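# Stand the toppled bottle upright in an empty carton cell

## Task

Take the one bottle lying on its side on the steel table and stand it, cap pointing up, in a carton cell that is empty; release it so it stays there without the robot's support, then open the gripper and pull the arm away. Move no other bottle.

## Robot and tools

ROBOT. Two arms, left_arm and right_arm, each with six joints plus a gripper. Joint order is always: waist, shoulder, elbow, wrist pitch, wrist yaw, wrist roll. Stated joint ranges (rad): waist -2.618 to 3.054, shoulder 0.000 to 3.142, elbow 0.000 to 3.142, wrist pitch -1.571 to 1.571, wrist yaw -1.571 to 1.571, wrist roll -2.094 to 2.094. Real ends may sit up to 0.036 rad either way of these.

FRAME. All gripper poses share one world frame: origin on the tabletop midway between the arms, +z up, +x out across the table, left_arm on the +y side. The arm names do not match image sides. The fingers point along the gripper's +z and close along its y. The reported end_effector_position (metres) is the spot between the pads, about 1 cm short of the tips; orientation is a wxyz quaternion. Reported hand positions get less accurate at long reach.

THE ROW. Every motion command uses a row of 14 numbers in [-1, 1]: left_arm's six joint values then its opening, then the same seven for right_arm. Both arms are always included. Joint values are scaled offsets, not poses: 1.0 equals 1.202 rad for waist, 1.258 shoulder, 1.238 elbow, 2.073 wrist pitch, 2.022 for wrist yaw and for wrist roll. The opening is absolute: +1 fully open, -1 closed. Optionally 12 extra numbers (0 to 1) may follow: stiffness multipliers for the six left then six right joints, persisting until changed.

execute_actions(actions). A list of up to 15 actions; each action is a list of up to 15 rows, one row per 1/30 s step; a short action repeats its final row to fill 15 steps. Joint offsets in every row count from the joint angles at the start of that action (for the first action, from the last reported angles). An action that pushes a joint more than 0.036 rad beyond its stated range is rejected for both arms; if the first action fails this or any action is malformed, the whole call does nothing. A joint driven past its true end stops there and the result notes "joint sent to its limit". An empty list just returns the current state and images.

move(target, speed, blocking). target is one row as above, with offsets measured from the latest reported "Joint positions". All joints follow paths that finish together, so the gripper traces a curve, not a straight line. speed (rad/s, 0.01 to 2, default 0.5) caps the joint with the longest path; paths last 0.5 to 10 s. Moves ignore obstacles and the other arm. The result adds a "move:" line: outcome (done, off_target, moving, held, fault), limits=held or limits=none, and each arm's joint farthest from target. With blocking=false the result comes back after 0.5 s; until a result shows the move ended, further actions and moves are refused, so use wait or stop. Faster contact and targets set deeper past a contact mean harder hits and pushes.

wait(seconds): 0 to 10; lets the scene run holding current commands, returning early if a running move finishes. stop(): brakes a running move; fingers continue. zoom_image(camera, region): camera is cam_low, cam_left_wrist or cam_right_wrist; region [x0, y0, x1, y1] in pixels, at most 504 by 504, origin top-left. finished_scene(scene): give the current scene number; irreversible, result reports success. Replying with no tool call ends everything.

CAMERAS. All three images are 504x504; cam_low is fixed, the wrist cameras are fisheye and ride on their hands. Calibration numbers are given but may be slightly off.

RESULTS. Joint positions and velocities list each arm's six joints (rad, rad/s) then finger-pad gap (m; 0.094 fully open). "Joint targets" are the angles currently being chased. grip_measured is the measured opening on the command scale; each gripper reads off by up to about 1 mm. Step readings list joint angles at some steps; HELD marks steps where an arm was held back. "joint command not followed" means a clearance check altered targets. Torques are noisy and offset. MOTOR HOT appears from 75 °C; at 90 °C the arm halts for 10 s, at 100 °C it goes limp and drops. FAULT lines report stops.

PRACTICAL RULES. Each step a joint target stays within a lead of its measured angle (0.202 waist, 0.258 shoulder, 0.238 elbow, 0.573 wrist pitch, 0.522 wrist yaw and roll) and targets are scaled back if they would shift the gripper over 70 mm, so big moves take several actions. Zero offsets can let an arm sag; to hold it, send the offsets back to the wanted angles first, then zeros. To grip, command an opening around 0.03 below grip_measured; smaller gaps grip lighter. Objects may get brief tugs or pushes. Avoid knocking anything off the table, dropping the bottle, hard impacts, arms touching each other, and leaving the bottle supported only by the gripper: open and retract before finishing.

Each tool is called after "Emit:" as name(argument=value, ...) on one line, values as JSON.

## Session

I'll start by looking at the current state.

Emit:
execute_actions(actions=[])

Scene clock: 0.00 s.
left_arm: end_effector_position=(+0.2595, -0.2194, +0.3664) grip_measured=+1.000 end_effector_quat_wxyz=(+0.253, -0.451, +0.724, -0.456) | right_arm: end_effector_position=(+0.3374, -0.5965, +0.2159) grip_measured=+1.000 end_effector_quat_wxyz=(+0.094, -0.412, +0.876, -0.234)
Joint names: [waist, shoulder, elbow, wrist pitch, wrist yaw, wrist roll]
Joint positions: left_arm=[-1.16   1.938  2.213 -0.91  -0.695 -2.062  0.094] | right_arm=[-0.667  1.954  1.992 -1.099  0.027 -1.582  0.094]
Joint velocities: left_arm=[ 0.007 -0.012 -0.002 -0.022 -0.007 -0.022  0.   ] | right_arm=[-0.002 -0.002  0.017 -0.022 -0.037  0.037  0.   ]
Joint torques (N m, as the arm reports them, + toward a larger angle): no reading
Motor temperatures (°C, as the motors report them): left_arm=[22 22 21 22 21 21] | right_arm=[24 22 23 23 22 21]
Joint targets: left_arm=[-1.160 1.924 2.225 -0.912 -0.707 -2.053] | right_arm=[-0.667 1.941 2.002 -1.100 0.020 -1.578]
Joint stiffness scale: left_arm=[1. 1. 1. 1. 1. 1.] | right_arm=[1. 1. 1. 1. 1. 1.]

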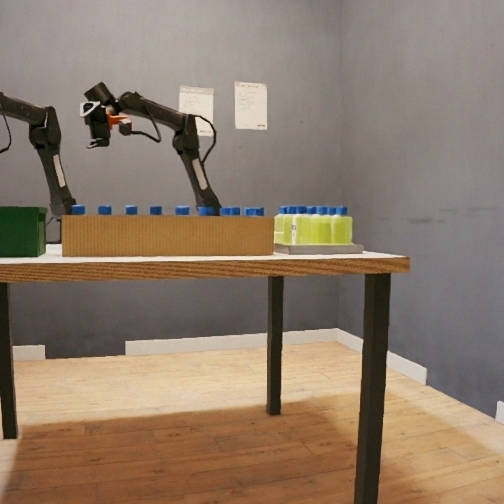

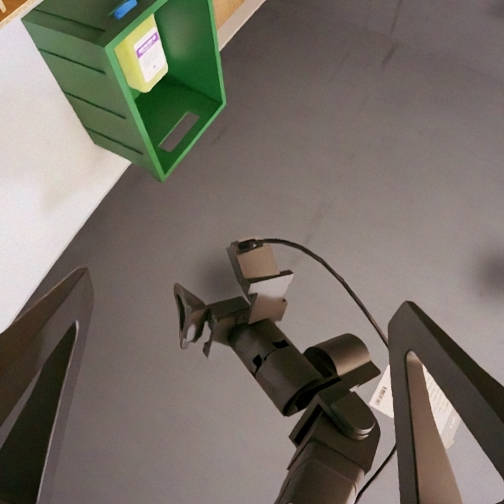

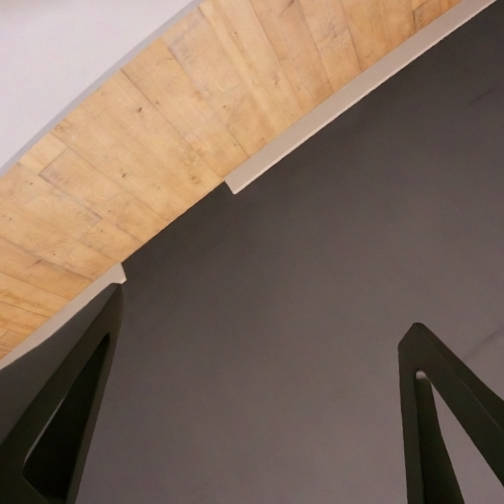

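Emit:
zoom_image(camera="cam_low", region=[0, 60, 252, 280])

Emit:
zoom_image(camera="cam_low", region=[200, 160, 420, 290])

Emit:
zoom_image(camera="cam_left_wrist", region=[0, 0, 300, 200])

Region (0, 60, 252, 280) of cam_low's 504x504 image, scaled by 2.000, with more detail than that image has; it fills the top 440 rows of this view, and the rest is white.

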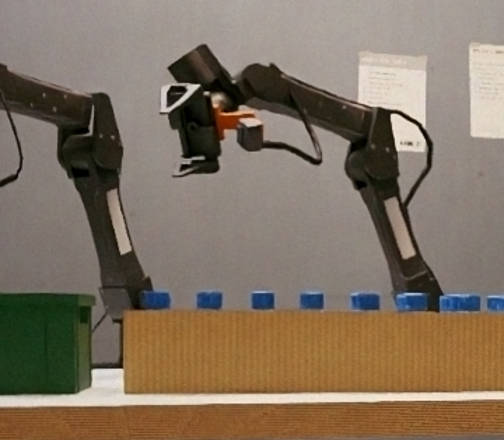

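Region (200, 160, 420, 290) of cam_low's 504x504 image, scaled by 2.291, with more detail than that image has; it fills the top 298 rows of this view, and the rest is white.

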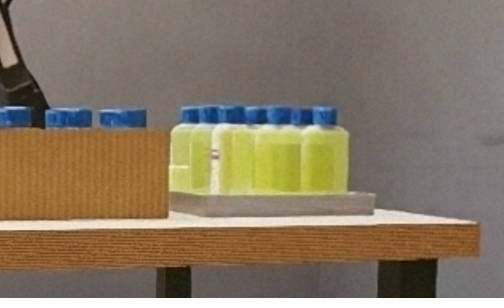

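Region (0, 0, 300, 200) of cam_left_wrist's 504x504 image, scaled by 1.680, with more detail than that image has.

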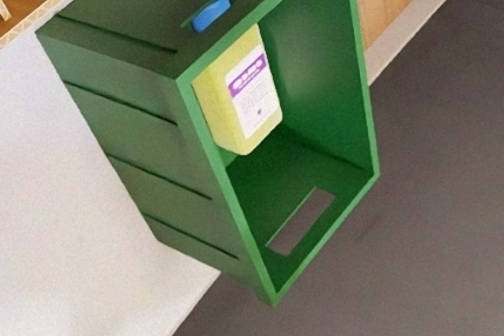

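Emit:
zoom_image(camera="cam_low", region=[250, 190, 380, 265])

Region (250, 190, 380, 265) of cam_low's 504x504 image, scaled by 3.877, with more detail than that image has; it fills the top 291 rows of this view, and the rest is white.

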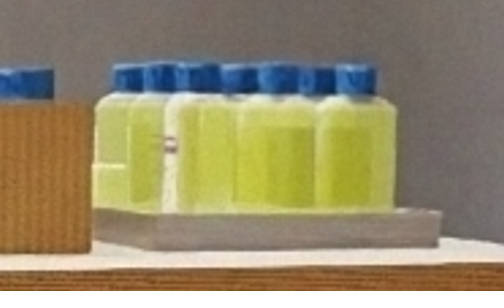

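Emit:
move(target=[1.0, -0.258, -0.182, -0.139, 0.35, 1.0, 1.0, 0, -0.0103, 0.0081, -0.0005, -0.0035, 0.002, 1.0], speed=1.5)

Scene clock: 15.00 s.
left_arm: end_effector_position=(+0.4284, +0.1895, +0.3396) grip_measured=+1.000 end_effector_quat_wxyz=(+0.358, +0.028, +0.933, -0.032) | right_arm: end_effector_position=(+0.3374, -0.5966, +0.2159) grip_measured=+1.000 end_effector_quat_wxyz=(+0.094, -0.412, +0.876, -0.235)
Joint names: [waist, shoulder, elbow, wrist pitch, wrist yaw, wrist roll]
Joint positions: left_arm=[ 0.04   1.636  1.995 -1.195  0.008 -0.051  0.094] | right_arm=[-0.667  1.954  1.992 -1.099  0.028 -1.582  0.094]
Joint velocities: left_arm=[-0.007 -0.002 -0.002 -0.007  0.037 -0.037  0.   ] | right_arm=[-0.007  0.022 -0.012 -0.022 -0.037  0.037  0.   ]
Joint torques (N m, as the arm reports them, + toward a larger angle): left_arm=[ 0.12 -8.43  4.57  1.24  0.04  0.08] | right_arm=[ 0.01 -9.58  8.06  1.2  -0.04  0.05]
Motor temperatures (°C, as the motors report them): left_arm=[22 24 21 24 21 21] | right_arm=[24 25 24 25 22 21]
Joint targets: left_arm=[0.041 1.614 1.988 -1.198 0.012 -0.040] | right_arm=[-0.667 1.941 2.002 -1.100 0.020 -1.577]
Joint stiffness scale: left_arm=[1. 1. 1. 1. 1. 1.] | right_arm=[1. 1. 1. 1. 1. 1.]
move: off_target (left_arm); limits=none; left_arm: farthest joint: the shoulder, 0.023 radians from its target (0.325 radians at the start); right_arm: farthest joint: the shoulder, 0.013 radians from its target (0.013 radians at the start)
camera_calibration (this result's frames):
cam_left_wrist: T_world_to_cam=[[0.0510247, -0.987059, 0.152026, 0.115506], [-0.997778, -0.0438528, 0.050163, 0.438317], [-0.0428471, -0.154247, -0.987103, 0.494158], [0, 0, 0, 1]] pos_world=[0.452622, 0.209455, 0.448237]
cam_right_wrist: T_world_to_cam=[[0.787394, -0.4197, 0.451511, -0.610322], [-0.608875, -0.415031, 0.676033, -0.161263], [-0.0963406, -0.807218, -0.582338, -0.205956], [0, 0, 0, 1]] pos_world=[0.362533, -0.489333, 0.26465]

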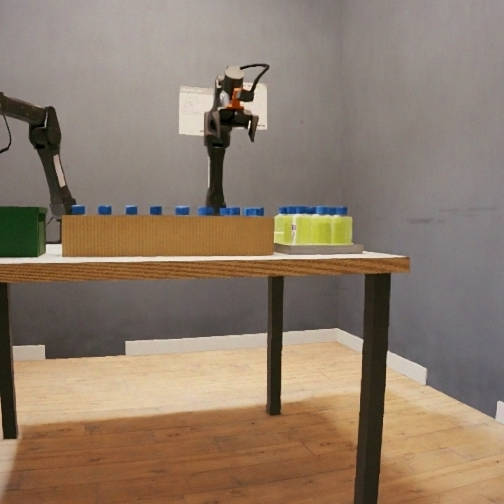

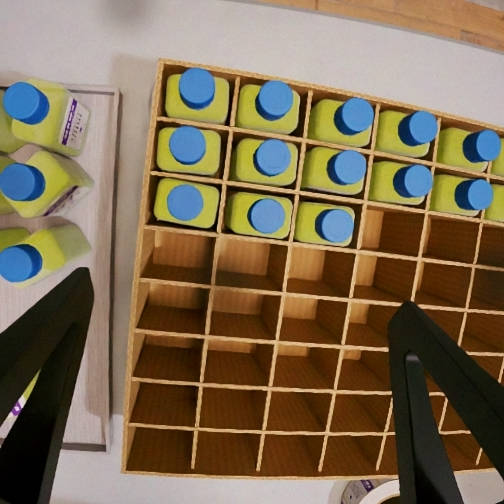

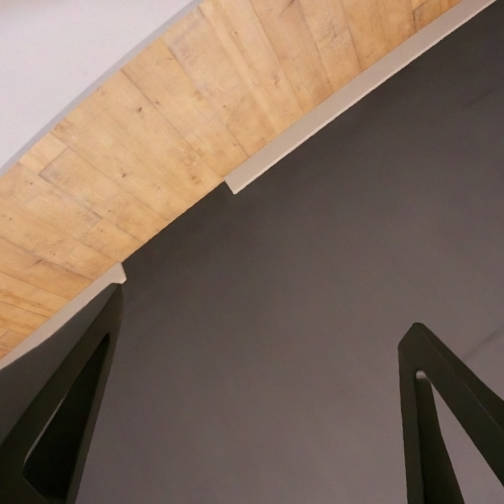

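Emit:
zoom_image(camera="cam_left_wrist", region=[0, 40, 252, 292])

Emit:
zoom_image(camera="cam_left_wrist", region=[0, 252, 252, 504])

Region (0, 40, 252, 292) of cam_left_wrist's 504x504 image, scaled by 2.000, with more detail than that image has.

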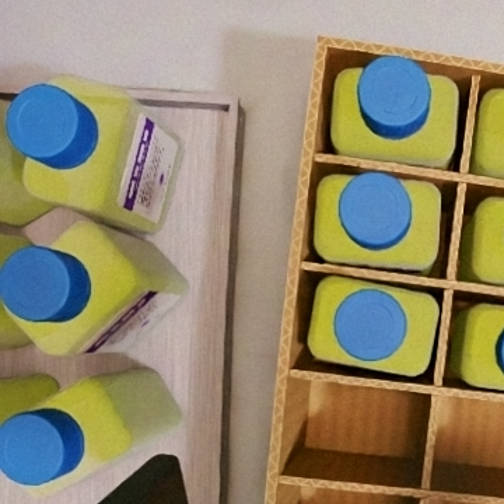

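Region (0, 252, 252, 504) of cam_left_wrist's 504x504 image, scaled by 2.000, with more detail than that image has.

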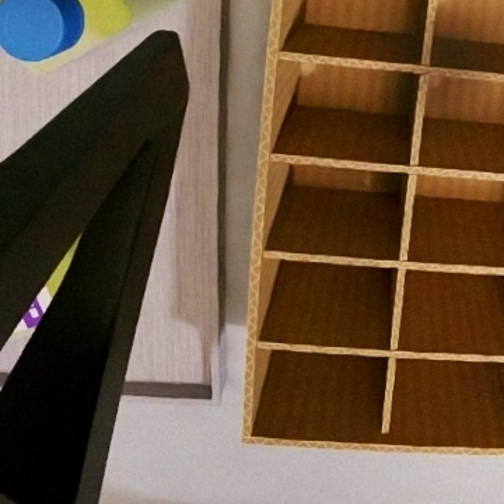

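Emit:
move(target=[0.62, -0.0175, -0.0057, -0.0014, 0.002, 0.0054, 1.0, 0, -0.0103, 0.0081, -0.0005, -0.0035, 0.002, 1.0], speed=1.0)

Scene clock: 21.93 s.
left_arm: end_effector_position=(+0.3495, +0.4808, +0.3396) grip_measured=+1.000 end_effector_quat_wxyz=(+0.345, -0.315, +0.879, +0.101) | right_arm: end_effector_position=(+0.3374, -0.5966, +0.2159) grip_measured=+1.000 end_effector_quat_wxyz=(+0.094, -0.412, +0.876, -0.235)
Joint names: [waist, shoulder, elbow, wrist pitch, wrist yaw, wrist roll]
Joint positions: left_arm=[ 0.789  1.636  1.995 -1.195  0.008 -0.051  0.094] | right_arm=[-0.667  1.954  1.992 -1.099  0.028 -1.582  0.094]
Joint velocities: left_arm=[-0.002  0.002 -0.012 -0.022 -0.022 -0.007  0.   ] | right_arm=[-0.012  0.002 -0.002 -0.007 -0.007  0.066  0.   ]
Joint torques (N m, as the arm reports them, + toward a larger angle): left_arm=[-0.47 -8.19  4.72  1.23  0.05  0.08] | right_arm=[ 0.01 -9.55  8.04  1.2  -0.04  0.05]
Motor temperatures (°C, as the motors report them): left_arm=[22 24 21 25 21 21] | right_arm=[24 25 24 25 22 21]
Joint targets: left_arm=[0.785 1.614 1.987 -1.197 0.012 -0.041] | right_arm=[-0.667 1.941 2.002 -1.100 0.020 -1.577]
Joint stiffness scale: left_arm=[1. 1. 1. 1. 1. 1.] | right_arm=[1. 1. 1. 1. 1. 1.]
move: off_target (left_arm); limits=none; left_arm: farthest joint: the shoulder, 0.022 radians from its target (0.022 radians at the start); right_arm: farthest joint: the shoulder, 0.013 radians from its target (0.013 radians at the start)
camera_calibration (this result's frames):
cam_left_wrist: T_world_to_cam=[[0.709503, -0.688103, 0.152053, 0.033122], [-0.700841, -0.711552, 0.0501642, 0.58958], [0.0736755, -0.142157, -0.987098, 0.48916], [0, 0, 0, 1]] pos_world=[0.353663, 0.511846, 0.448237]
cam_right_wrist: T_world_to_cam=[[0.787394, -0.4197, 0.451511, -0.610322], [-0.608875, -0.415031, 0.676033, -0.161263], [-0.0963406, -0.807218, -0.582338, -0.205956], [0, 0, 0, 1]] pos_world=[0.362533, -0.489333, 0.26465]

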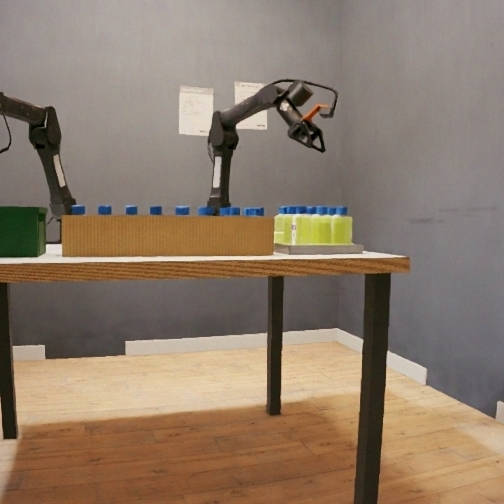

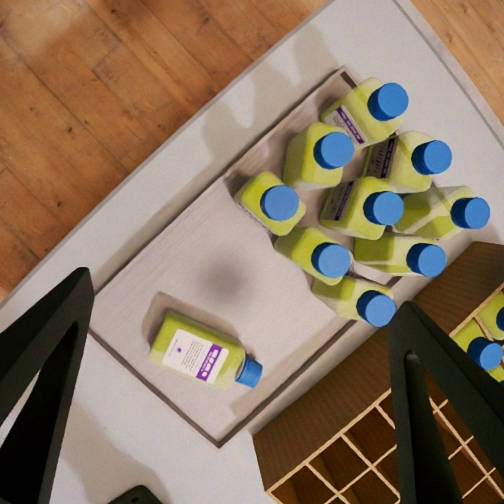

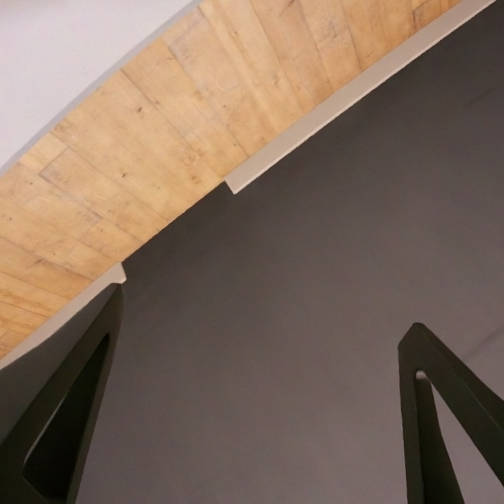

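Emit:
zoom_image(camera="cam_left_wrist", region=[80, 260, 320, 460])

Region (80, 260, 320, 460) of cam_left_wrist's 504x504 image, scaled by 2.100, with more detail than that image has.

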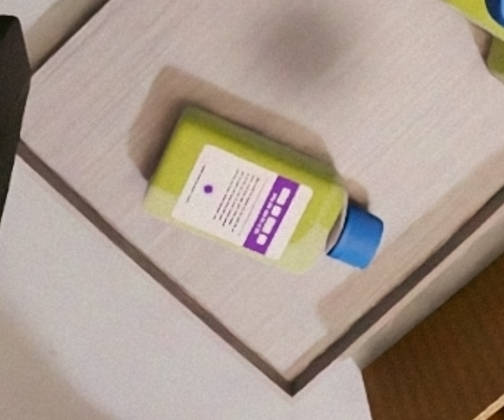

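Emit:
move(target=[-0.0882, 0.002, -0.4771, -0.0474, -0.0519, 0.9231, 1.0, 0, -0.2655, 0.8546, 0.5784, -0.0035, 0.002, 1.0], speed=1.3)

Scene clock: 48.50 s.
left_arm: end_effector_position=(+0.2709, +0.4083, +0.1383) grip_measured=+1.000 end_effector_quat_wxyz=(-0.032, +0.588, +0.807, +0.049) | right_arm: end_effector_position=(-0.0212, -0.2953, +0.8818) grip_measured=+1.000 end_effector_quat_wxyz=(-0.418, +0.000, -0.022, +0.908)
Joint names: [waist, shoulder, elbow, wrist pitch, wrist yaw, wrist roll]
Joint positions: left_arm=[ 0.692  1.636  1.409 -1.278 -0.097  1.806  0.094] | right_arm=[-0.667  1.611  3.048  0.095  0.019 -1.582  0.094]
Joint velocities: left_arm=[ 0.002 -0.012 -0.027  0.007  0.007 -0.022  0.   ] | right_arm=[-0.002 -0.017 -0.002 -0.022  0.007  0.007  0.   ]
Joint torques (N m, as the arm reports them, + toward a larger angle): left_arm=[-0.72 -6.23  4.78  0.1  -0.08  0.06] | right_arm=[-0.01  1.31 -0.76 -0.13  0.02  0.06]
Motor temperatures (°C, as the motors report them): left_arm=[22 25 21 25 21 21] | right_arm=[24 26 25 26 22 21]
Joint targets: left_arm=[0.683 1.639 1.404 -1.293 -0.097 1.816] | right_arm=[-0.667 1.620 3.050 0.100 0.021 -1.578]
Joint stiffness scale: left_arm=[1. 1. 1. 1. 1. 1.] | right_arm=[1. 1. 1. 1. 1. 1.]
move: done; limits=none; left_arm: farthest joint: the wrist pitch, 0.015 radians from its target (0.099 radians at the start); right_arm: farthest joint: the shoulder, 0.009 radians from its target (0.334 radians at the start)
camera_calibration (this result's frames):
cam_left_wrist: T_world_to_cam=[[-0.886601, -0.458686, -0.0595499, 0.437554], [-0.335745, 0.549656, 0.764953, -0.219675], [-0.318141, 0.698202, -0.641327, 0.00108779], [0, 0, 0, 1]] pos_world=[0.314527, 0.320686, 0.194795]
cam_right_wrist: T_world_to_cam=[[-0.63549, 0.768974, 0.0695076, 0.155599], [-0.597187, -0.432461, -0.675533, 0.482192], [-0.489408, -0.470803, 0.734047, -0.679308], [0, 0, 0, 1]] pos_world=[0.0543817, -0.230943, 0.813564]

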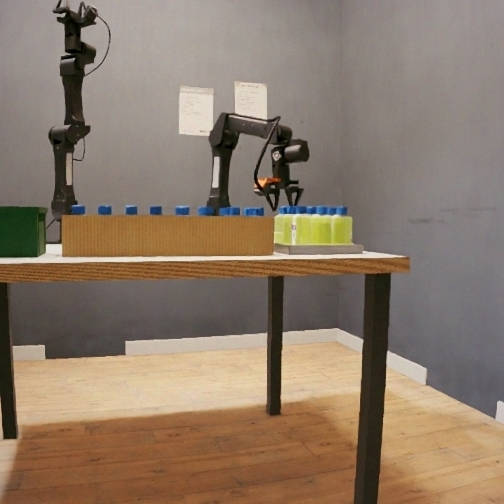

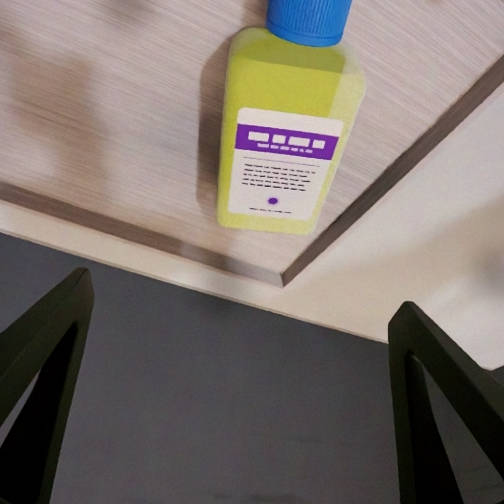

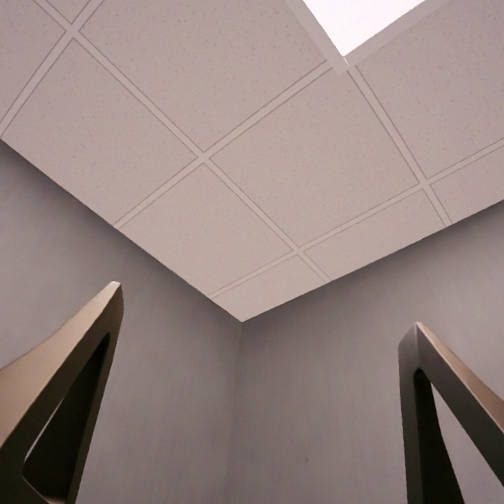

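Emit:
zoom_image(camera="cam_left_wrist", region=[170, 0, 422, 300])

Region (170, 0, 422, 300) of cam_left_wrist's 504x504 image, scaled by 1.680, with more detail than that image has; it fills the left 423 columns of this view, and the rest is white.

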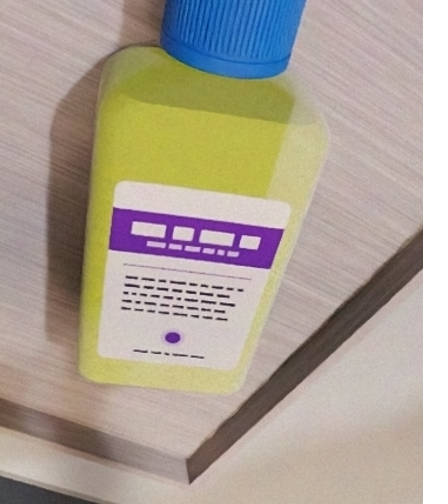

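Emit:
move(target=[0.0075, 0.0752, -0.2508, 0.1728, -0.0007, -0.0321, 1.0, 0, 0.0072, 0.0016, 0.0024, 0.001, 0.002, 1.0], speed=0.5)

Scene clock: 60.30 s.
left_arm: end_effector_position=(+0.2642, +0.4047, +0.0350) grip_measured=+1.000 end_effector_quat_wxyz=(-0.044, +0.567, +0.822, +0.024) | right_arm: end_effector_position=(-0.0210, -0.2951, +0.8818) grip_measured=+1.000 end_effector_quat_wxyz=(-0.418, +0.001, -0.022, +0.908)
Joint names: [waist, shoulder, elbow, wrist pitch, wrist yaw, wrist roll]
Joint positions: left_arm=[ 0.692  1.735  1.103 -0.931 -0.099  1.751  0.094] | right_arm=[-0.667  1.611  3.048  0.095  0.017 -1.582  0.094]
Joint velocities: left_arm=[ 0.007  0.012 -0.017  0.007 -0.081 -0.066  0.   ] | right_arm=[ 0.002 -0.007  0.002 -0.051 -0.022 -0.007  0.   ]
Joint torques (N m, as the arm reports them, + toward a larger angle): left_arm=[ 0.74 -7.11  4.46  0.29 -0.04 -0.13] | right_arm=[-0.02  1.49 -0.85 -0.13  0.04  0.05]
Motor temperatures (°C, as the motors report them): left_arm=[22 24 21 24 21 21] | right_arm=[24 24 24 25 22 21]
Joint targets: left_arm=[0.701 1.731 1.099 -0.920 -0.099 1.741] | right_arm=[-0.667 1.621 3.050 0.099 0.021 -1.578]
Joint stiffness scale: left_arm=[1. 1. 1. 1. 1. 1.] | right_arm=[1. 1. 1. 1. 1. 1.]
move: done; limits=none; left_arm: farthest joint: the wrist pitch, 0.011 radians from its target (0.359 radians at the start); right_arm: farthest joint: the shoulder, 0.009 radians from its target (0.009 radians at the start)
camera_calibration (this result's frames):
cam_left_wrist: T_world_to_cam=[[-0.861464, -0.507763, -0.00746116, 0.435296], [-0.331954, 0.551948, 0.764958, -0.142881], [-0.384299, 0.661461, -0.644037, -0.0322671], [0, 0, 0, 1]] pos_world=[0.315162, 0.321233, 0.0917643]
cam_right_wrist: T_world_to_cam=[[-0.635468, 0.769017, 0.0692282, 0.155808], [-0.597821, -0.433288, -0.674442, 0.481171], [-0.488662, -0.469973, 0.735075, -0.679774], [0, 0, 0, 1]] pos_world=[0.0544854, -0.230809, 0.81342]

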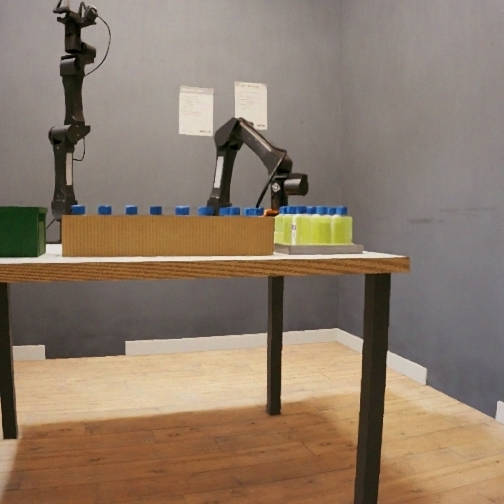

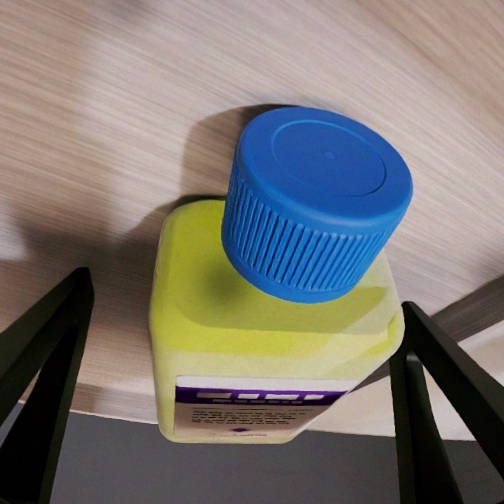

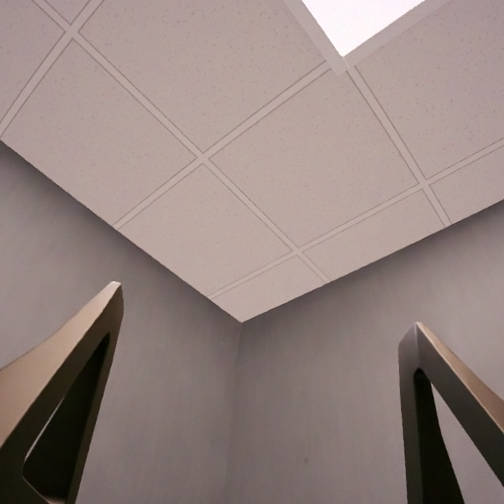

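Emit:
execute_actions(actions=[[[0.0075,-0.0032,-0.0032,0.0053,0,-0.0049,0.95,0,0.0072,0.0016,0.0024,0.001,0.002,1],[0.0075,-0.0032,-0.0032,0.0053,0,-0.0049,0.9,0,0.0072,0.0016,0.0024,0.001,0.002,1],[0.0075,-0.0032,-0.0032,0.0053,0,-0.0049,0.85,0,0.0072,0.0016,0.0024,0.001,0.002,1],[0.0075,-0.0032,-0.0032,0.0053,0,-0.0049,0.8,0,0.0072,0.0016,0.0024,0.001,0.002,1],[0.0075,-0.0032,-0.0032,0.0053,0,-0.0049,0.75,0,0.0072,0.0016,0.0024,0.001,0.002,1],[0.0075,-0.0032,-0.0032,0.0053,0,-0.0049,0.7,0,0.0072,0.0016,0.0024,0.001,0.002,1],[0.0075,-0.0032,-0.0032,0.0053,0,-0.0049,0.65,0,0.0072,0.0016,0.0024,0.001,0.002,1],[0.0075,-0.0032,-0.0032,0.0053,0,-0.0049,0.6,0,0.0072,0.0016,0.0024,0.001,0.002,1],[0.0075,-0.0032,-0.0032,0.0053,0,-0.0049,0.55,0,0.0072,0.0016,0.0024,0.001,0.002,1],[0.0075,-0.0032,-0.0032,0.0053,0,-0.0049,0.5,0,0.0072,0.0016,0.0024,0.001,0.002,1],[0.0075,-0.0032,-0.0032,0.0053,0,-0.0049,0.46,0,0.0072,0.0016,0.0024,0.001,0.002,1],[0.0075,-0.0032,-0.0032,0.0053,0,-0.0049,0.42,0,0.0072,0.0016,0.0024,0.001,0.002,1],[0.0075,-0.0032,-0.0032,0.0053,0,-0.0049,0.39,0,0.0072,0.0016,0.0024,0.001,0.002,1],[0.0075,-0.0032,-0.0032,0.0053,0,-0.0049,0.36,0,0.0072,0.0016,0.0024,0.001,0.002,1],[0.0075,-0.0032,-0.0032,0.0053,0,-0.0049,0.34,0,0.0072,0.0016,0.0024,0.001,0.002,1]],[[0.0075,-0.0032,-0.0032,0.0053,0,-0.0049,0.325,0,0.0072,0.0016,0.0024,0.001,0.002,1],[0.0075,-0.0032,-0.0032,0.0053,0,-0.0049,0.31,0,0.0072,0.0016,0.0024,0.001,0.002,1],[0.0075,-0.0032,-0.0032,0.0053,0,-0.0049,0.295,0,0.0072,0.0016,0.0024,0.001,0.002,1],[0.0075,-0.0032,-0.0032,0.0053,0,-0.0049,0.28,0,0.0072,0.0016,0.0024,0.001,0.002,1],[0.0075,-0.0032,-0.0032,0.0053,0,-0.0049,0.265,0,0.0072,0.0016,0.0024,0.001,0.002,1],[0.0075,-0.0032,-0.0032,0.0053,0,-0.0049,0.25,0,0.0072,0.0016,0.0024,0.001,0.002,1],[0.0075,-0.0032,-0.0032,0.0053,0,-0.0049,0.235,0,0.0072,0.0016,0.0024,0.001,0.002,1],[0.0075,-0.0032,-0.0032,0.0053,0,-0.0049,0.22,0,0.0072,0.0016,0.0024,0.001,0.002,1],[0.0075,-0.0032,-0.0032,0.0053,0,-0.0049,0.205,0,0.0072,0.0016,0.0024,0.001,0.002,1],[0.0075,-0.0032,-0.0032,0.0053,0,-0.0049,0.19,0,0.0072,0.0016,0.0024,0.001,0.002,1],[0.0075,-0.0032,-0.0032,0.0053,0,-0.0049,0.18,0,0.0072,0.0016,0.0024,0.001,0.002,1],[0.0075,-0.0032,-0.0032,0.0053,0,-0.0049,0.17,0,0.0072,0.0016,0.0024,0.001,0.002,1]]])

Scene clock: 63.30 s.
left_arm: end_effector_position=(+0.2645, +0.4050, +0.0351) grip_measured=+0.172 end_effector_quat_wxyz=(-0.044, +0.566, +0.823, +0.025) | right_arm: end_effector_position=(-0.0210, -0.2951, +0.8818) grip_measured=+1.000 end_effector_quat_wxyz=(-0.418, +0.001, -0.022, +0.908)
Joint names: [waist, shoulder, elbow, wrist pitch, wrist yaw, wrist roll]
Joint positions: left_arm=[ 0.692  1.735  1.103 -0.929 -0.1    1.749  0.055] | right_arm=[-0.667  1.611  3.048  0.095  0.017 -1.582  0.094]
Joint velocities: left_arm=[-0.007  0.002  0.002 -0.007  0.022  0.066 -0.   ] | right_arm=[ 0.007  0.007 -0.002 -0.051 -0.007  0.007  0.   ]
Joint torques (N m, as the arm reports them, + toward a larger angle): left_arm=[ 0.78 -7.09  4.55  0.3  -0.09 -0.13] | right_arm=[ 0.02  1.51 -0.85 -0.12  0.02  0.06]
Motor temperatures (°C, as the motors report them): left_arm=[22 24 21 24 21 21] | right_arm=[24 24 24 25 22 21]
Joint targets: left_arm=[0.701 1.731 1.099 -0.919 -0.099 1.740] | right_arm=[-0.667 1.621 3.050 0.099 0.019 -1.578]
Joint stiffness scale: left_arm=[1. 1. 1. 1. 1. 1.] | right_arm=[1. 1. 1. 1. 1. 1.]
Step readings (joint positions; steps 1 to 15: 1st action; 16 to 30: 2nd action):
0: left_arm=[0.692 1.735 1.103 -0.930 -0.099 1.750] | right_arm=[-0.667 1.611 3.048 0.095 0.017 -1.582]
1: left_arm=[0.692 1.735 1.103 -0.930 -0.099 1.750] | right_arm=[-0.667 1.611 3.048 0.095 0.017 -1.582]
2: left_arm=[0.692 1.735 1.103 -0.930 -0.099 1.750] | right_arm=[-0.667 1.611 3.048 0.095 0.017 -1.582]
4: left_arm=[0.692 1.735 1.103 -0.930 -0.099 1.750] | right_arm=[-0.667 1.611 3.048 0.095 0.017 -1.582]
8: left_arm=[0.692 1.735 1.103 -0.930 -0.099 1.750] | right_arm=[-0.667 1.611 3.048 0.095 0.017 -1.582]
15: left_arm=[0.692 1.735 1.103 -0.930 -0.099 1.750] | right_arm=[-0.667 1.611 3.048 0.095 0.017 -1.582]
16: left_arm=[0.692 1.735 1.103 -0.930 -0.099 1.750] | right_arm=[-0.667 1.611 3.048 0.095 0.017 -1.582]
17: left_arm=[0.692 1.735 1.103 -0.930 -0.099 1.750] | right_arm=[-0.667 1.611 3.048 0.095 0.017 -1.582]
19: left_arm=[0.692 1.735 1.103 -0.929 -0.100 1.750] | right_arm=[-0.667 1.611 3.048 0.095 0.017 -1.582]
23: left_arm=[0.692 1.735 1.103 -0.929 -0.100 1.749] | right_arm=[-0.667 1.611 3.048 0.095 0.017 -1.582]
30: Joint positions above
camera_calibration (this result's frames):
cam_left_wrist: T_world_to_cam=[[-0.86068, -0.509064, -0.0091313, 0.43605], [-0.333596, 0.550286, 0.76544, -0.14189], [-0.384633, 0.661846, -0.643442, -0.0324533], [0, 0, 0, 1]] pos_world=[0.315483, 0.321536, 0.0917081]
cam_right_wrist: T_world_to_cam=[[-0.635468, 0.769017, 0.0692282, 0.155808], [-0.597821, -0.433288, -0.674442, 0.481171], [-0.488662, -0.469973, 0.735075, -0.679774], [0, 0, 0, 1]] pos_world=[0.0544854, -0.230809, 0.81342]

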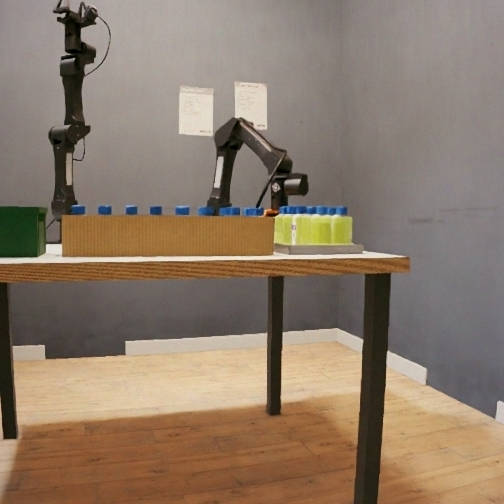

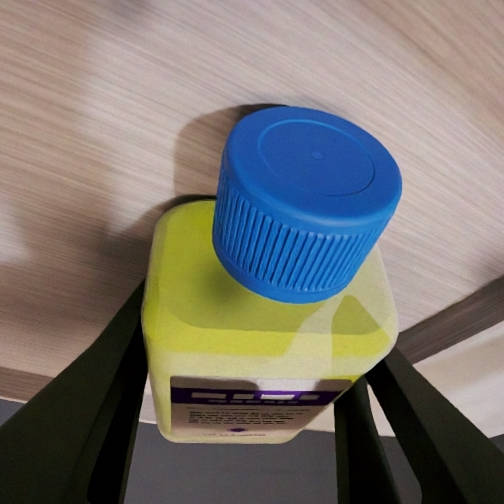

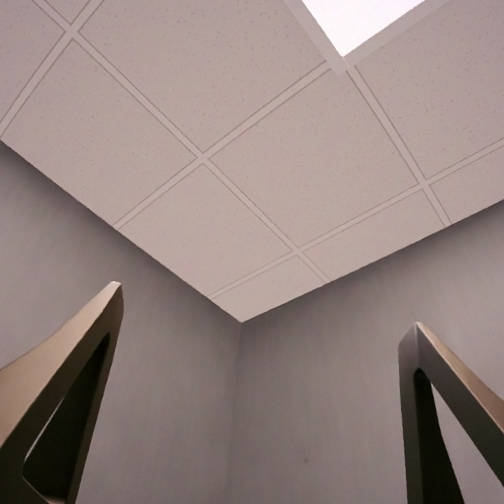

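Emit:
execute_actions(actions=[])

Scene clock: 65.13 s.
left_arm: end_effector_position=(+0.2645, +0.4050, +0.0351) grip_measured=+0.172 end_effector_quat_wxyz=(-0.044, +0.566, +0.823, +0.025) | right_arm: end_effector_position=(-0.0210, -0.2951, +0.8818) grip_measured=+1.000 end_effector_quat_wxyz=(-0.418, +0.001, -0.022, +0.908)
Joint names: [waist, shoulder, elbow, wrist pitch, wrist yaw, wrist roll]
Joint positions: left_arm=[ 0.692  1.735  1.103 -0.929 -0.1    1.749  0.055] | right_arm=[-0.667  1.611  3.048  0.095  0.017 -1.582  0.094]
Joint velocities: left_arm=[ 0.017 -0.002  0.002 -0.051  0.007  0.037  0.   ] | right_arm=[ 0.007 -0.017 -0.012 -0.051 -0.007 -0.007  0.   ]
Joint torques (N m, as the arm reports them, + toward a larger angle): left_arm=[ 0.63 -7.14  4.45  0.28 -0.08 -0.08] | right_arm=[ 0.01  1.5  -0.89 -0.14  0.03  0.05]
Motor temperatures (°C, as the motors report them): left_arm=[22 24 21 24 21 21] | right_arm=[24 24 24 25 22 21]
Joint targets: left_arm=[0.701 1.731 1.099 -0.919 -0.099 1.740] | right_arm=[-0.667 1.621 3.050 0.099 0.019 -1.578]
Joint stiffness scale: left_arm=[1. 1. 1. 1. 1. 1.] | right_arm=[1. 1. 1. 1. 1. 1.]
camera_calibration (this result's frames):
cam_left_wrist: T_world_to_cam=[[-0.86068, -0.509064, -0.0091313, 0.43605], [-0.333596, 0.550286, 0.76544, -0.14189], [-0.384633, 0.661846, -0.643442, -0.0324533], [0, 0, 0, 1]] pos_world=[0.315483, 0.321536, 0.0917081]
cam_right_wrist: T_world_to_cam=[[-0.635468, 0.769017, 0.0692282, 0.155808], [-0.597821, -0.433288, -0.674442, 0.481171], [-0.488662, -0.469973, 0.735075, -0.679774], [0, 0, 0, 1]] pos_world=[0.0544854, -0.230809, 0.81342]

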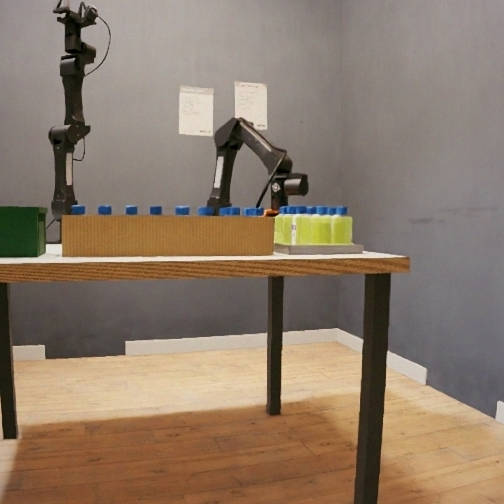

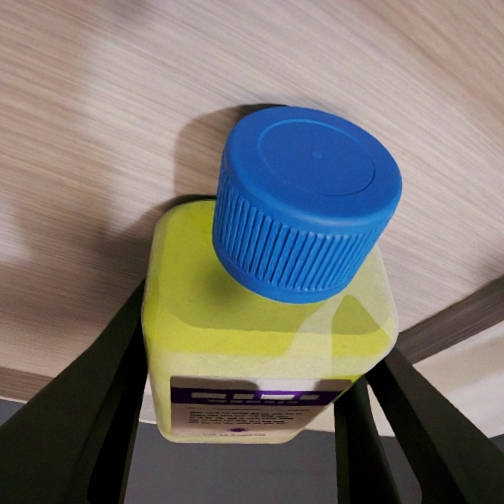

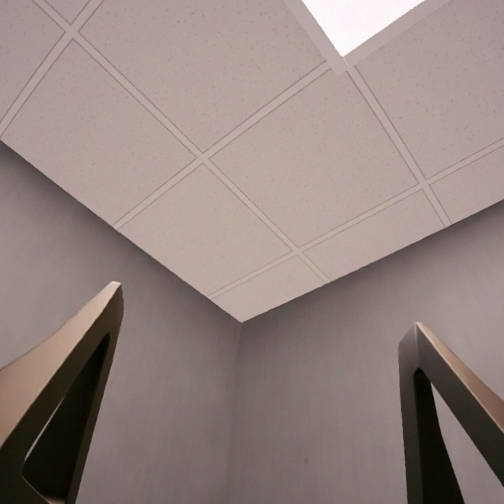

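Emit:
execute_actions(actions=[[[0.0075,-0.0032,-0.0032,0.0053,0,-0.0049,0.15,0,0.0072,0.0016,0.0024,0.001,0.002,1],[0.0075,-0.0032,-0.0032,0.0053,0,-0.0049,0.14,0,0.0072,0.0016,0.0024,0.001,0.002,1],[0.0075,-0.0032,-0.0032,0.0053,0,-0.0049,0.13,0,0.0072,0.0016,0.0024,0.001,0.002,1],[0.0075,-0.0032,-0.0032,0.0053,0,-0.0049,0.12,0,0.0072,0.0016,0.0024,0.001,0.002,1],[0.0075,-0.0032,-0.0032,0.0053,0,-0.0049,0.11,0,0.0072,0.0016,0.0024,0.001,0.002,1],[0.0075,-0.0032,-0.0032,0.0053,0,-0.0049,0.10,0,0.0072,0.0016,0.0024,0.001,0.002,1]]])

Scene clock: 65.97 s.
left_arm: end_effector_position=(+0.2645, +0.4050, +0.0351) grip_measured=+0.131 end_effector_quat_wxyz=(-0.044, +0.566, +0.823, +0.025) | right_arm: end_effector_position=(-0.0210, -0.2951, +0.8818) grip_measured=+1.000 end_effector_quat_wxyz=(-0.418, +0.001, -0.022, +0.908)
Joint names: [waist, shoulder, elbow, wrist pitch, wrist yaw, wrist roll]
Joint positions: left_arm=[ 0.692  1.735  1.103 -0.929 -0.1    1.748  0.053] | right_arm=[-0.667  1.611  3.048  0.095  0.017 -1.582  0.094]
Joint velocities: left_arm=[-0.012  0.007  0.012  0.066 -0.037 -0.081  0.   ] | right_arm=[-0.007 -0.017 -0.002 -0.022  0.066  0.007  0.   ]
Joint torques (N m, as the arm reports them, + toward a larger angle): left_arm=[ 0.75 -7.08  4.47  0.32 -0.1  -0.09] | right_arm=[ 0.02  1.54 -0.9  -0.14  0.03  0.04]
Motor temperatures (°C, as the motors report them): left_arm=[22 24 21 24 21 21] | right_arm=[24 24 24 25 22 21]
Joint targets: left_arm=[0.701 1.731 1.099 -0.918 -0.100 1.739] | right_arm=[-0.667 1.621 3.050 0.099 0.019 -1.578]
Joint stiffness scale: left_arm=[1. 1. 1. 1. 1. 1.] | right_arm=[1. 1. 1. 1. 1. 1.]
Step readings (joint positions):
0: left_arm=[0.692 1.735 1.103 -0.929 -0.100 1.749] | right_arm=[-0.667 1.611 3.048 0.095 0.017 -1.582]
1: left_arm=[0.692 1.735 1.103 -0.929 -0.100 1.749] | right_arm=[-0.667 1.611 3.048 0.095 0.017 -1.582]
2: left_arm=[0.692 1.735 1.103 -0.929 -0.100 1.749] | right_arm=[-0.667 1.611 3.048 0.095 0.017 -1.582]
4: left_arm=[0.692 1.735 1.103 -0.929 -0.100 1.748] | right_arm=[-0.667 1.611 3.048 0.095 0.017 -1.582]
8: left_arm=[0.692 1.735 1.103 -0.929 -0.100 1.748] | right_arm=[-0.667 1.611 3.048 0.095 0.017 -1.582]
15: Joint positions above
camera_calibration (this result's frames):
cam_left_wrist: T_world_to_cam=[[-0.860293, -0.509717, -0.00920737, 0.436215], [-0.334067, 0.550007, 0.765436, -0.141652], [-0.385091, 0.661575, -0.643446, -0.0322223], [0, 0, 0, 1]] pos_world=[0.315543, 0.321573, 0.0917089]
cam_right_wrist: T_world_to_cam=[[-0.635468, 0.769017, 0.0692282, 0.155808], [-0.597821, -0.433288, -0.674442, 0.481171], [-0.488662, -0.469973, 0.735075, -0.679774], [0, 0, 0, 1]] pos_world=[0.0544854, -0.230809, 0.81342]

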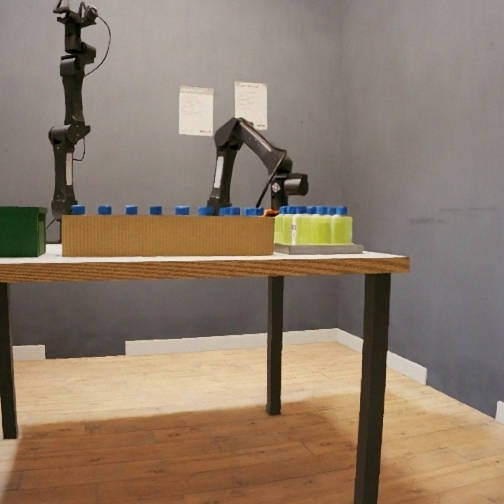

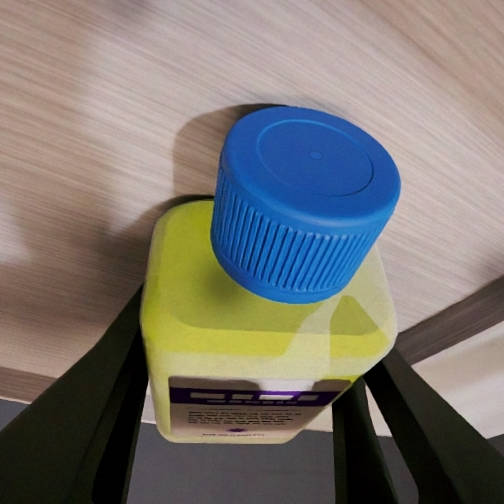

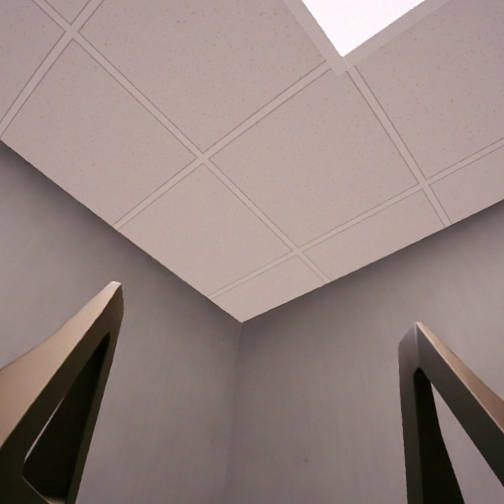

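Emit:
move(target=[0.0075,-0.064,0.122,-0.1,0,-0.0049,0.10,0,0.0072,0.0016,0.0024,0.001,0.002,1], speed=0.4)

Scene clock: 76.80 s.
left_arm: end_effector_position=(+0.2613, +0.4031, +0.0799) grip_measured=+0.131 end_effector_quat_wxyz=(-0.045, +0.566, +0.823, +0.021) | right_arm: end_effector_position=(-0.0209, -0.2950, +0.8818) grip_measured=+1.000 end_effector_quat_wxyz=(-0.418, +0.001, -0.021, +0.908)
Joint names: [waist, shoulder, elbow, wrist pitch, wrist yaw, wrist roll]
Joint positions: left_arm=[ 0.692  1.678  1.224 -1.116 -0.1    1.748  0.053] | right_arm=[-0.667  1.611  3.048  0.095  0.016 -1.582  0.094]
Joint velocities: left_arm=[ 0.002 -0.002 -0.002 -0.081  0.007 -0.051 -0.   ] | right_arm=[-0.002 -0.002 -0.017 -0.022  0.007  0.022  0.   ]
Joint torques (N m, as the arm reports them, + toward a larger angle): left_arm=[ 0.56 -8.61  7.07 -0.04 -0.07 -0.1 ] | right_arm=[ 0.03  1.53 -0.85 -0.15  0.04  0.05]
Motor temperatures (°C, as the motors report them): left_arm=[22 25 22 24 21 21] | right_arm=[24 23 24 25 22 21]
Joint targets: left_arm=[0.701 1.655 1.254 -1.136 -0.100 1.738] | right_arm=[-0.667 1.621 3.050 0.099 0.019 -1.578]
Joint stiffness scale: left_arm=[1. 1. 1. 1. 1. 1.] | right_arm=[1. 1. 1. 1. 1. 1.]
move: off_target (left_arm); limits=none; left_arm: farthest joint: the elbow, 0.030 radians from its target (0.151 radians at the start); right_arm: farthest joint: the shoulder, 0.009 radians from its target (0.009 radians at the start)
camera_calibration (this result's frames):
cam_left_wrist: T_world_to_cam=[[-0.859942, -0.510391, -0.000509852, 0.432379], [-0.328786, 0.553197, 0.765424, -0.178665], [-0.390384, 0.658388, -0.643527, -0.000635521], [0, 0, 0, 1]] pos_world=[0.31283, 0.319938, 0.136566]
cam_right_wrist: T_world_to_cam=[[-0.635453, 0.769049, 0.0690186, 0.155966], [-0.598295, -0.433907, -0.673623, 0.480404], [-0.488102, -0.469349, 0.735845, -0.680122], [0, 0, 0, 1]] pos_world=[0.0545632, -0.230709, 0.813312]

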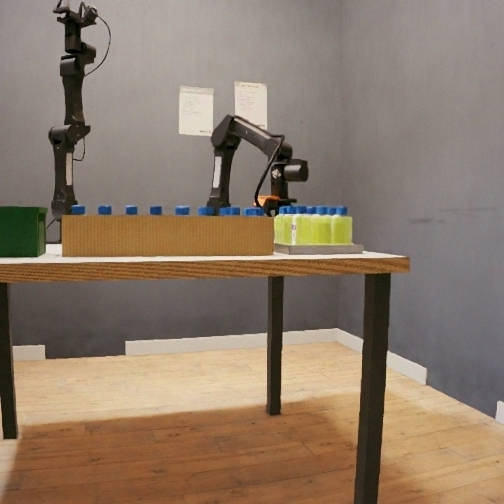

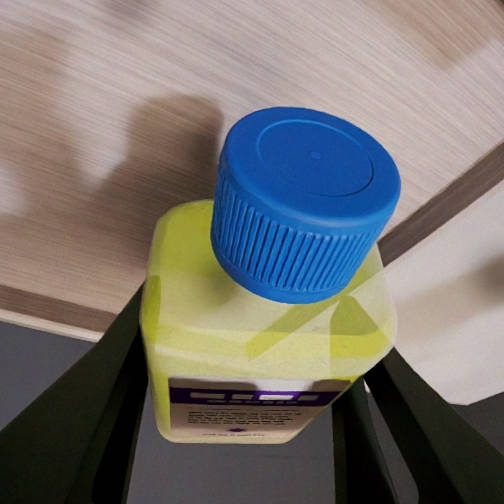

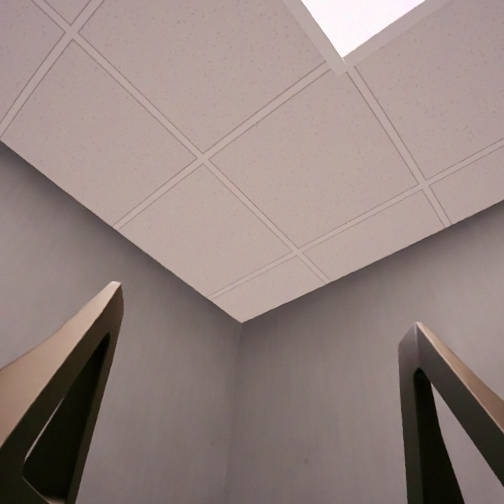

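Emit:
move(target=[0.469,-0.0604,-0.0913,0.0352,0.791,-0.0925,0.10,0,0.0072,0.0016,0.0024,0.001,0.002,1], speed=0.9)

Scene clock: 80.43 s.
left_arm: end_effector_position=(+0.3014, +0.4035, +0.2204) grip_measured=+0.131 end_effector_quat_wxyz=(+0.642, +0.173, +0.730, -0.155) | right_arm: end_effector_position=(-0.0206, -0.2947, +0.8818) grip_measured=+1.000 end_effector_quat_wxyz=(-0.418, +0.002, -0.021, +0.908)
Joint names: [waist, shoulder, elbow, wrist pitch, wrist yaw, wrist roll]
Joint positions: left_arm=[ 1.25   1.632  1.114 -1.055  1.444  1.569  0.053] | right_arm=[-0.667  1.611  3.048  0.095  0.014 -1.582  0.094]
Joint velocities: left_arm=[ 0.007 -0.007 -0.002  0.007  0.007  0.037 -0.001] | right_arm=[-0.022 -0.017 -0.007 -0.037 -0.007 -0.066  0.   ]
Joint torques (N m, as the arm reports them, + toward a larger angle): left_arm=[ 0.33 -8.81  4.71  0.32  1.09 -0.08] | right_arm=[-0.03  1.55 -0.85 -0.13  0.04  0.04]
Motor temperatures (°C, as the motors report them): left_arm=[22 25 22 24 21 21] | right_arm=[24 23 24 24 22 21]
Joint targets: left_arm=[1.255 1.602 1.111 -1.043 1.499 1.561] | right_arm=[-0.667 1.621 3.050 0.099 0.018 -1.578]
Joint stiffness scale: left_arm=[1. 1. 1. 1. 1. 1.] | right_arm=[1. 1. 1. 1. 1. 1.]
move: off_target (left_arm); limits=none; left_arm: farthest joint: the wrist yaw, 0.055 radians from its target (1.599 radians at the start); right_arm: farthest joint: the shoulder, 0.009 radians from its target (0.009 radians at the start)
camera_calibration (this result's frames):
cam_left_wrist: T_world_to_cam=[[-0.42571, -0.888569, 0.170928, 0.451145], [-0.752698, 0.242904, -0.611918, 0.283296], [0.502212, -0.389157, -0.772231, 0.287132], [0, 0, 0, 1]] pos_world=[0.261092, 0.443799, 0.317972]
cam_right_wrist: T_world_to_cam=[[-0.635427, 0.769102, 0.0686691, 0.156227], [-0.599084, -0.434937, -0.672257, 0.479126], [-0.487167, -0.468308, 0.737127, -0.680701], [0, 0, 0, 1]] pos_world=[0.0546925, -0.230543, 0.813131]

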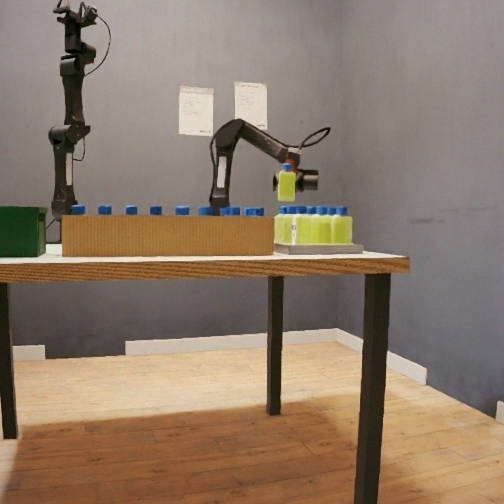

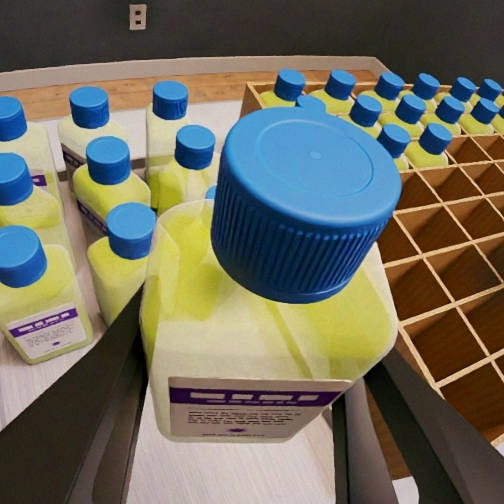

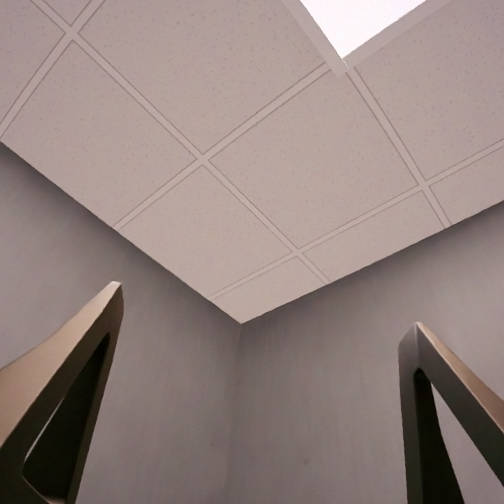

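Emit:
zoom_image(camera="cam_low", region=[240, 130, 360, 260])

Region (240, 130, 360, 260) of cam_low's 504x504 image, scaled by 3.877, with more detail than that image has; it fills the left 465 columns of this view, and the rest is white.

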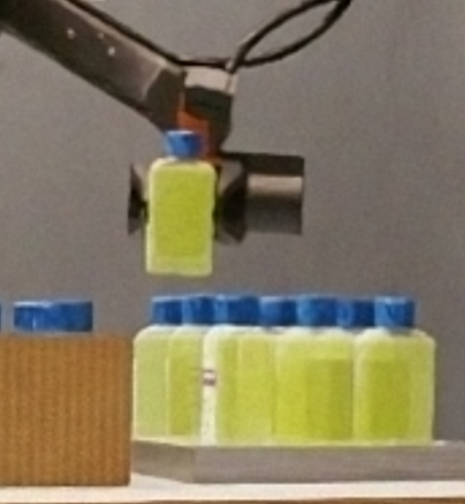

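Emit:
zoom_image(camera="cam_low", region=[265, 155, 325, 215])

Region (265, 155, 325, 215) of cam_low's 504x504 image, scaled by 8.400, with more detail than that image has.

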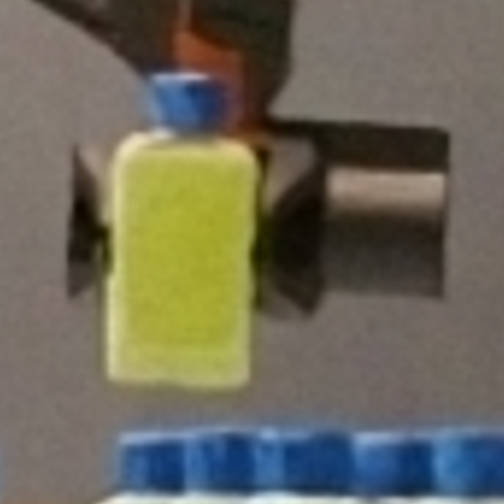

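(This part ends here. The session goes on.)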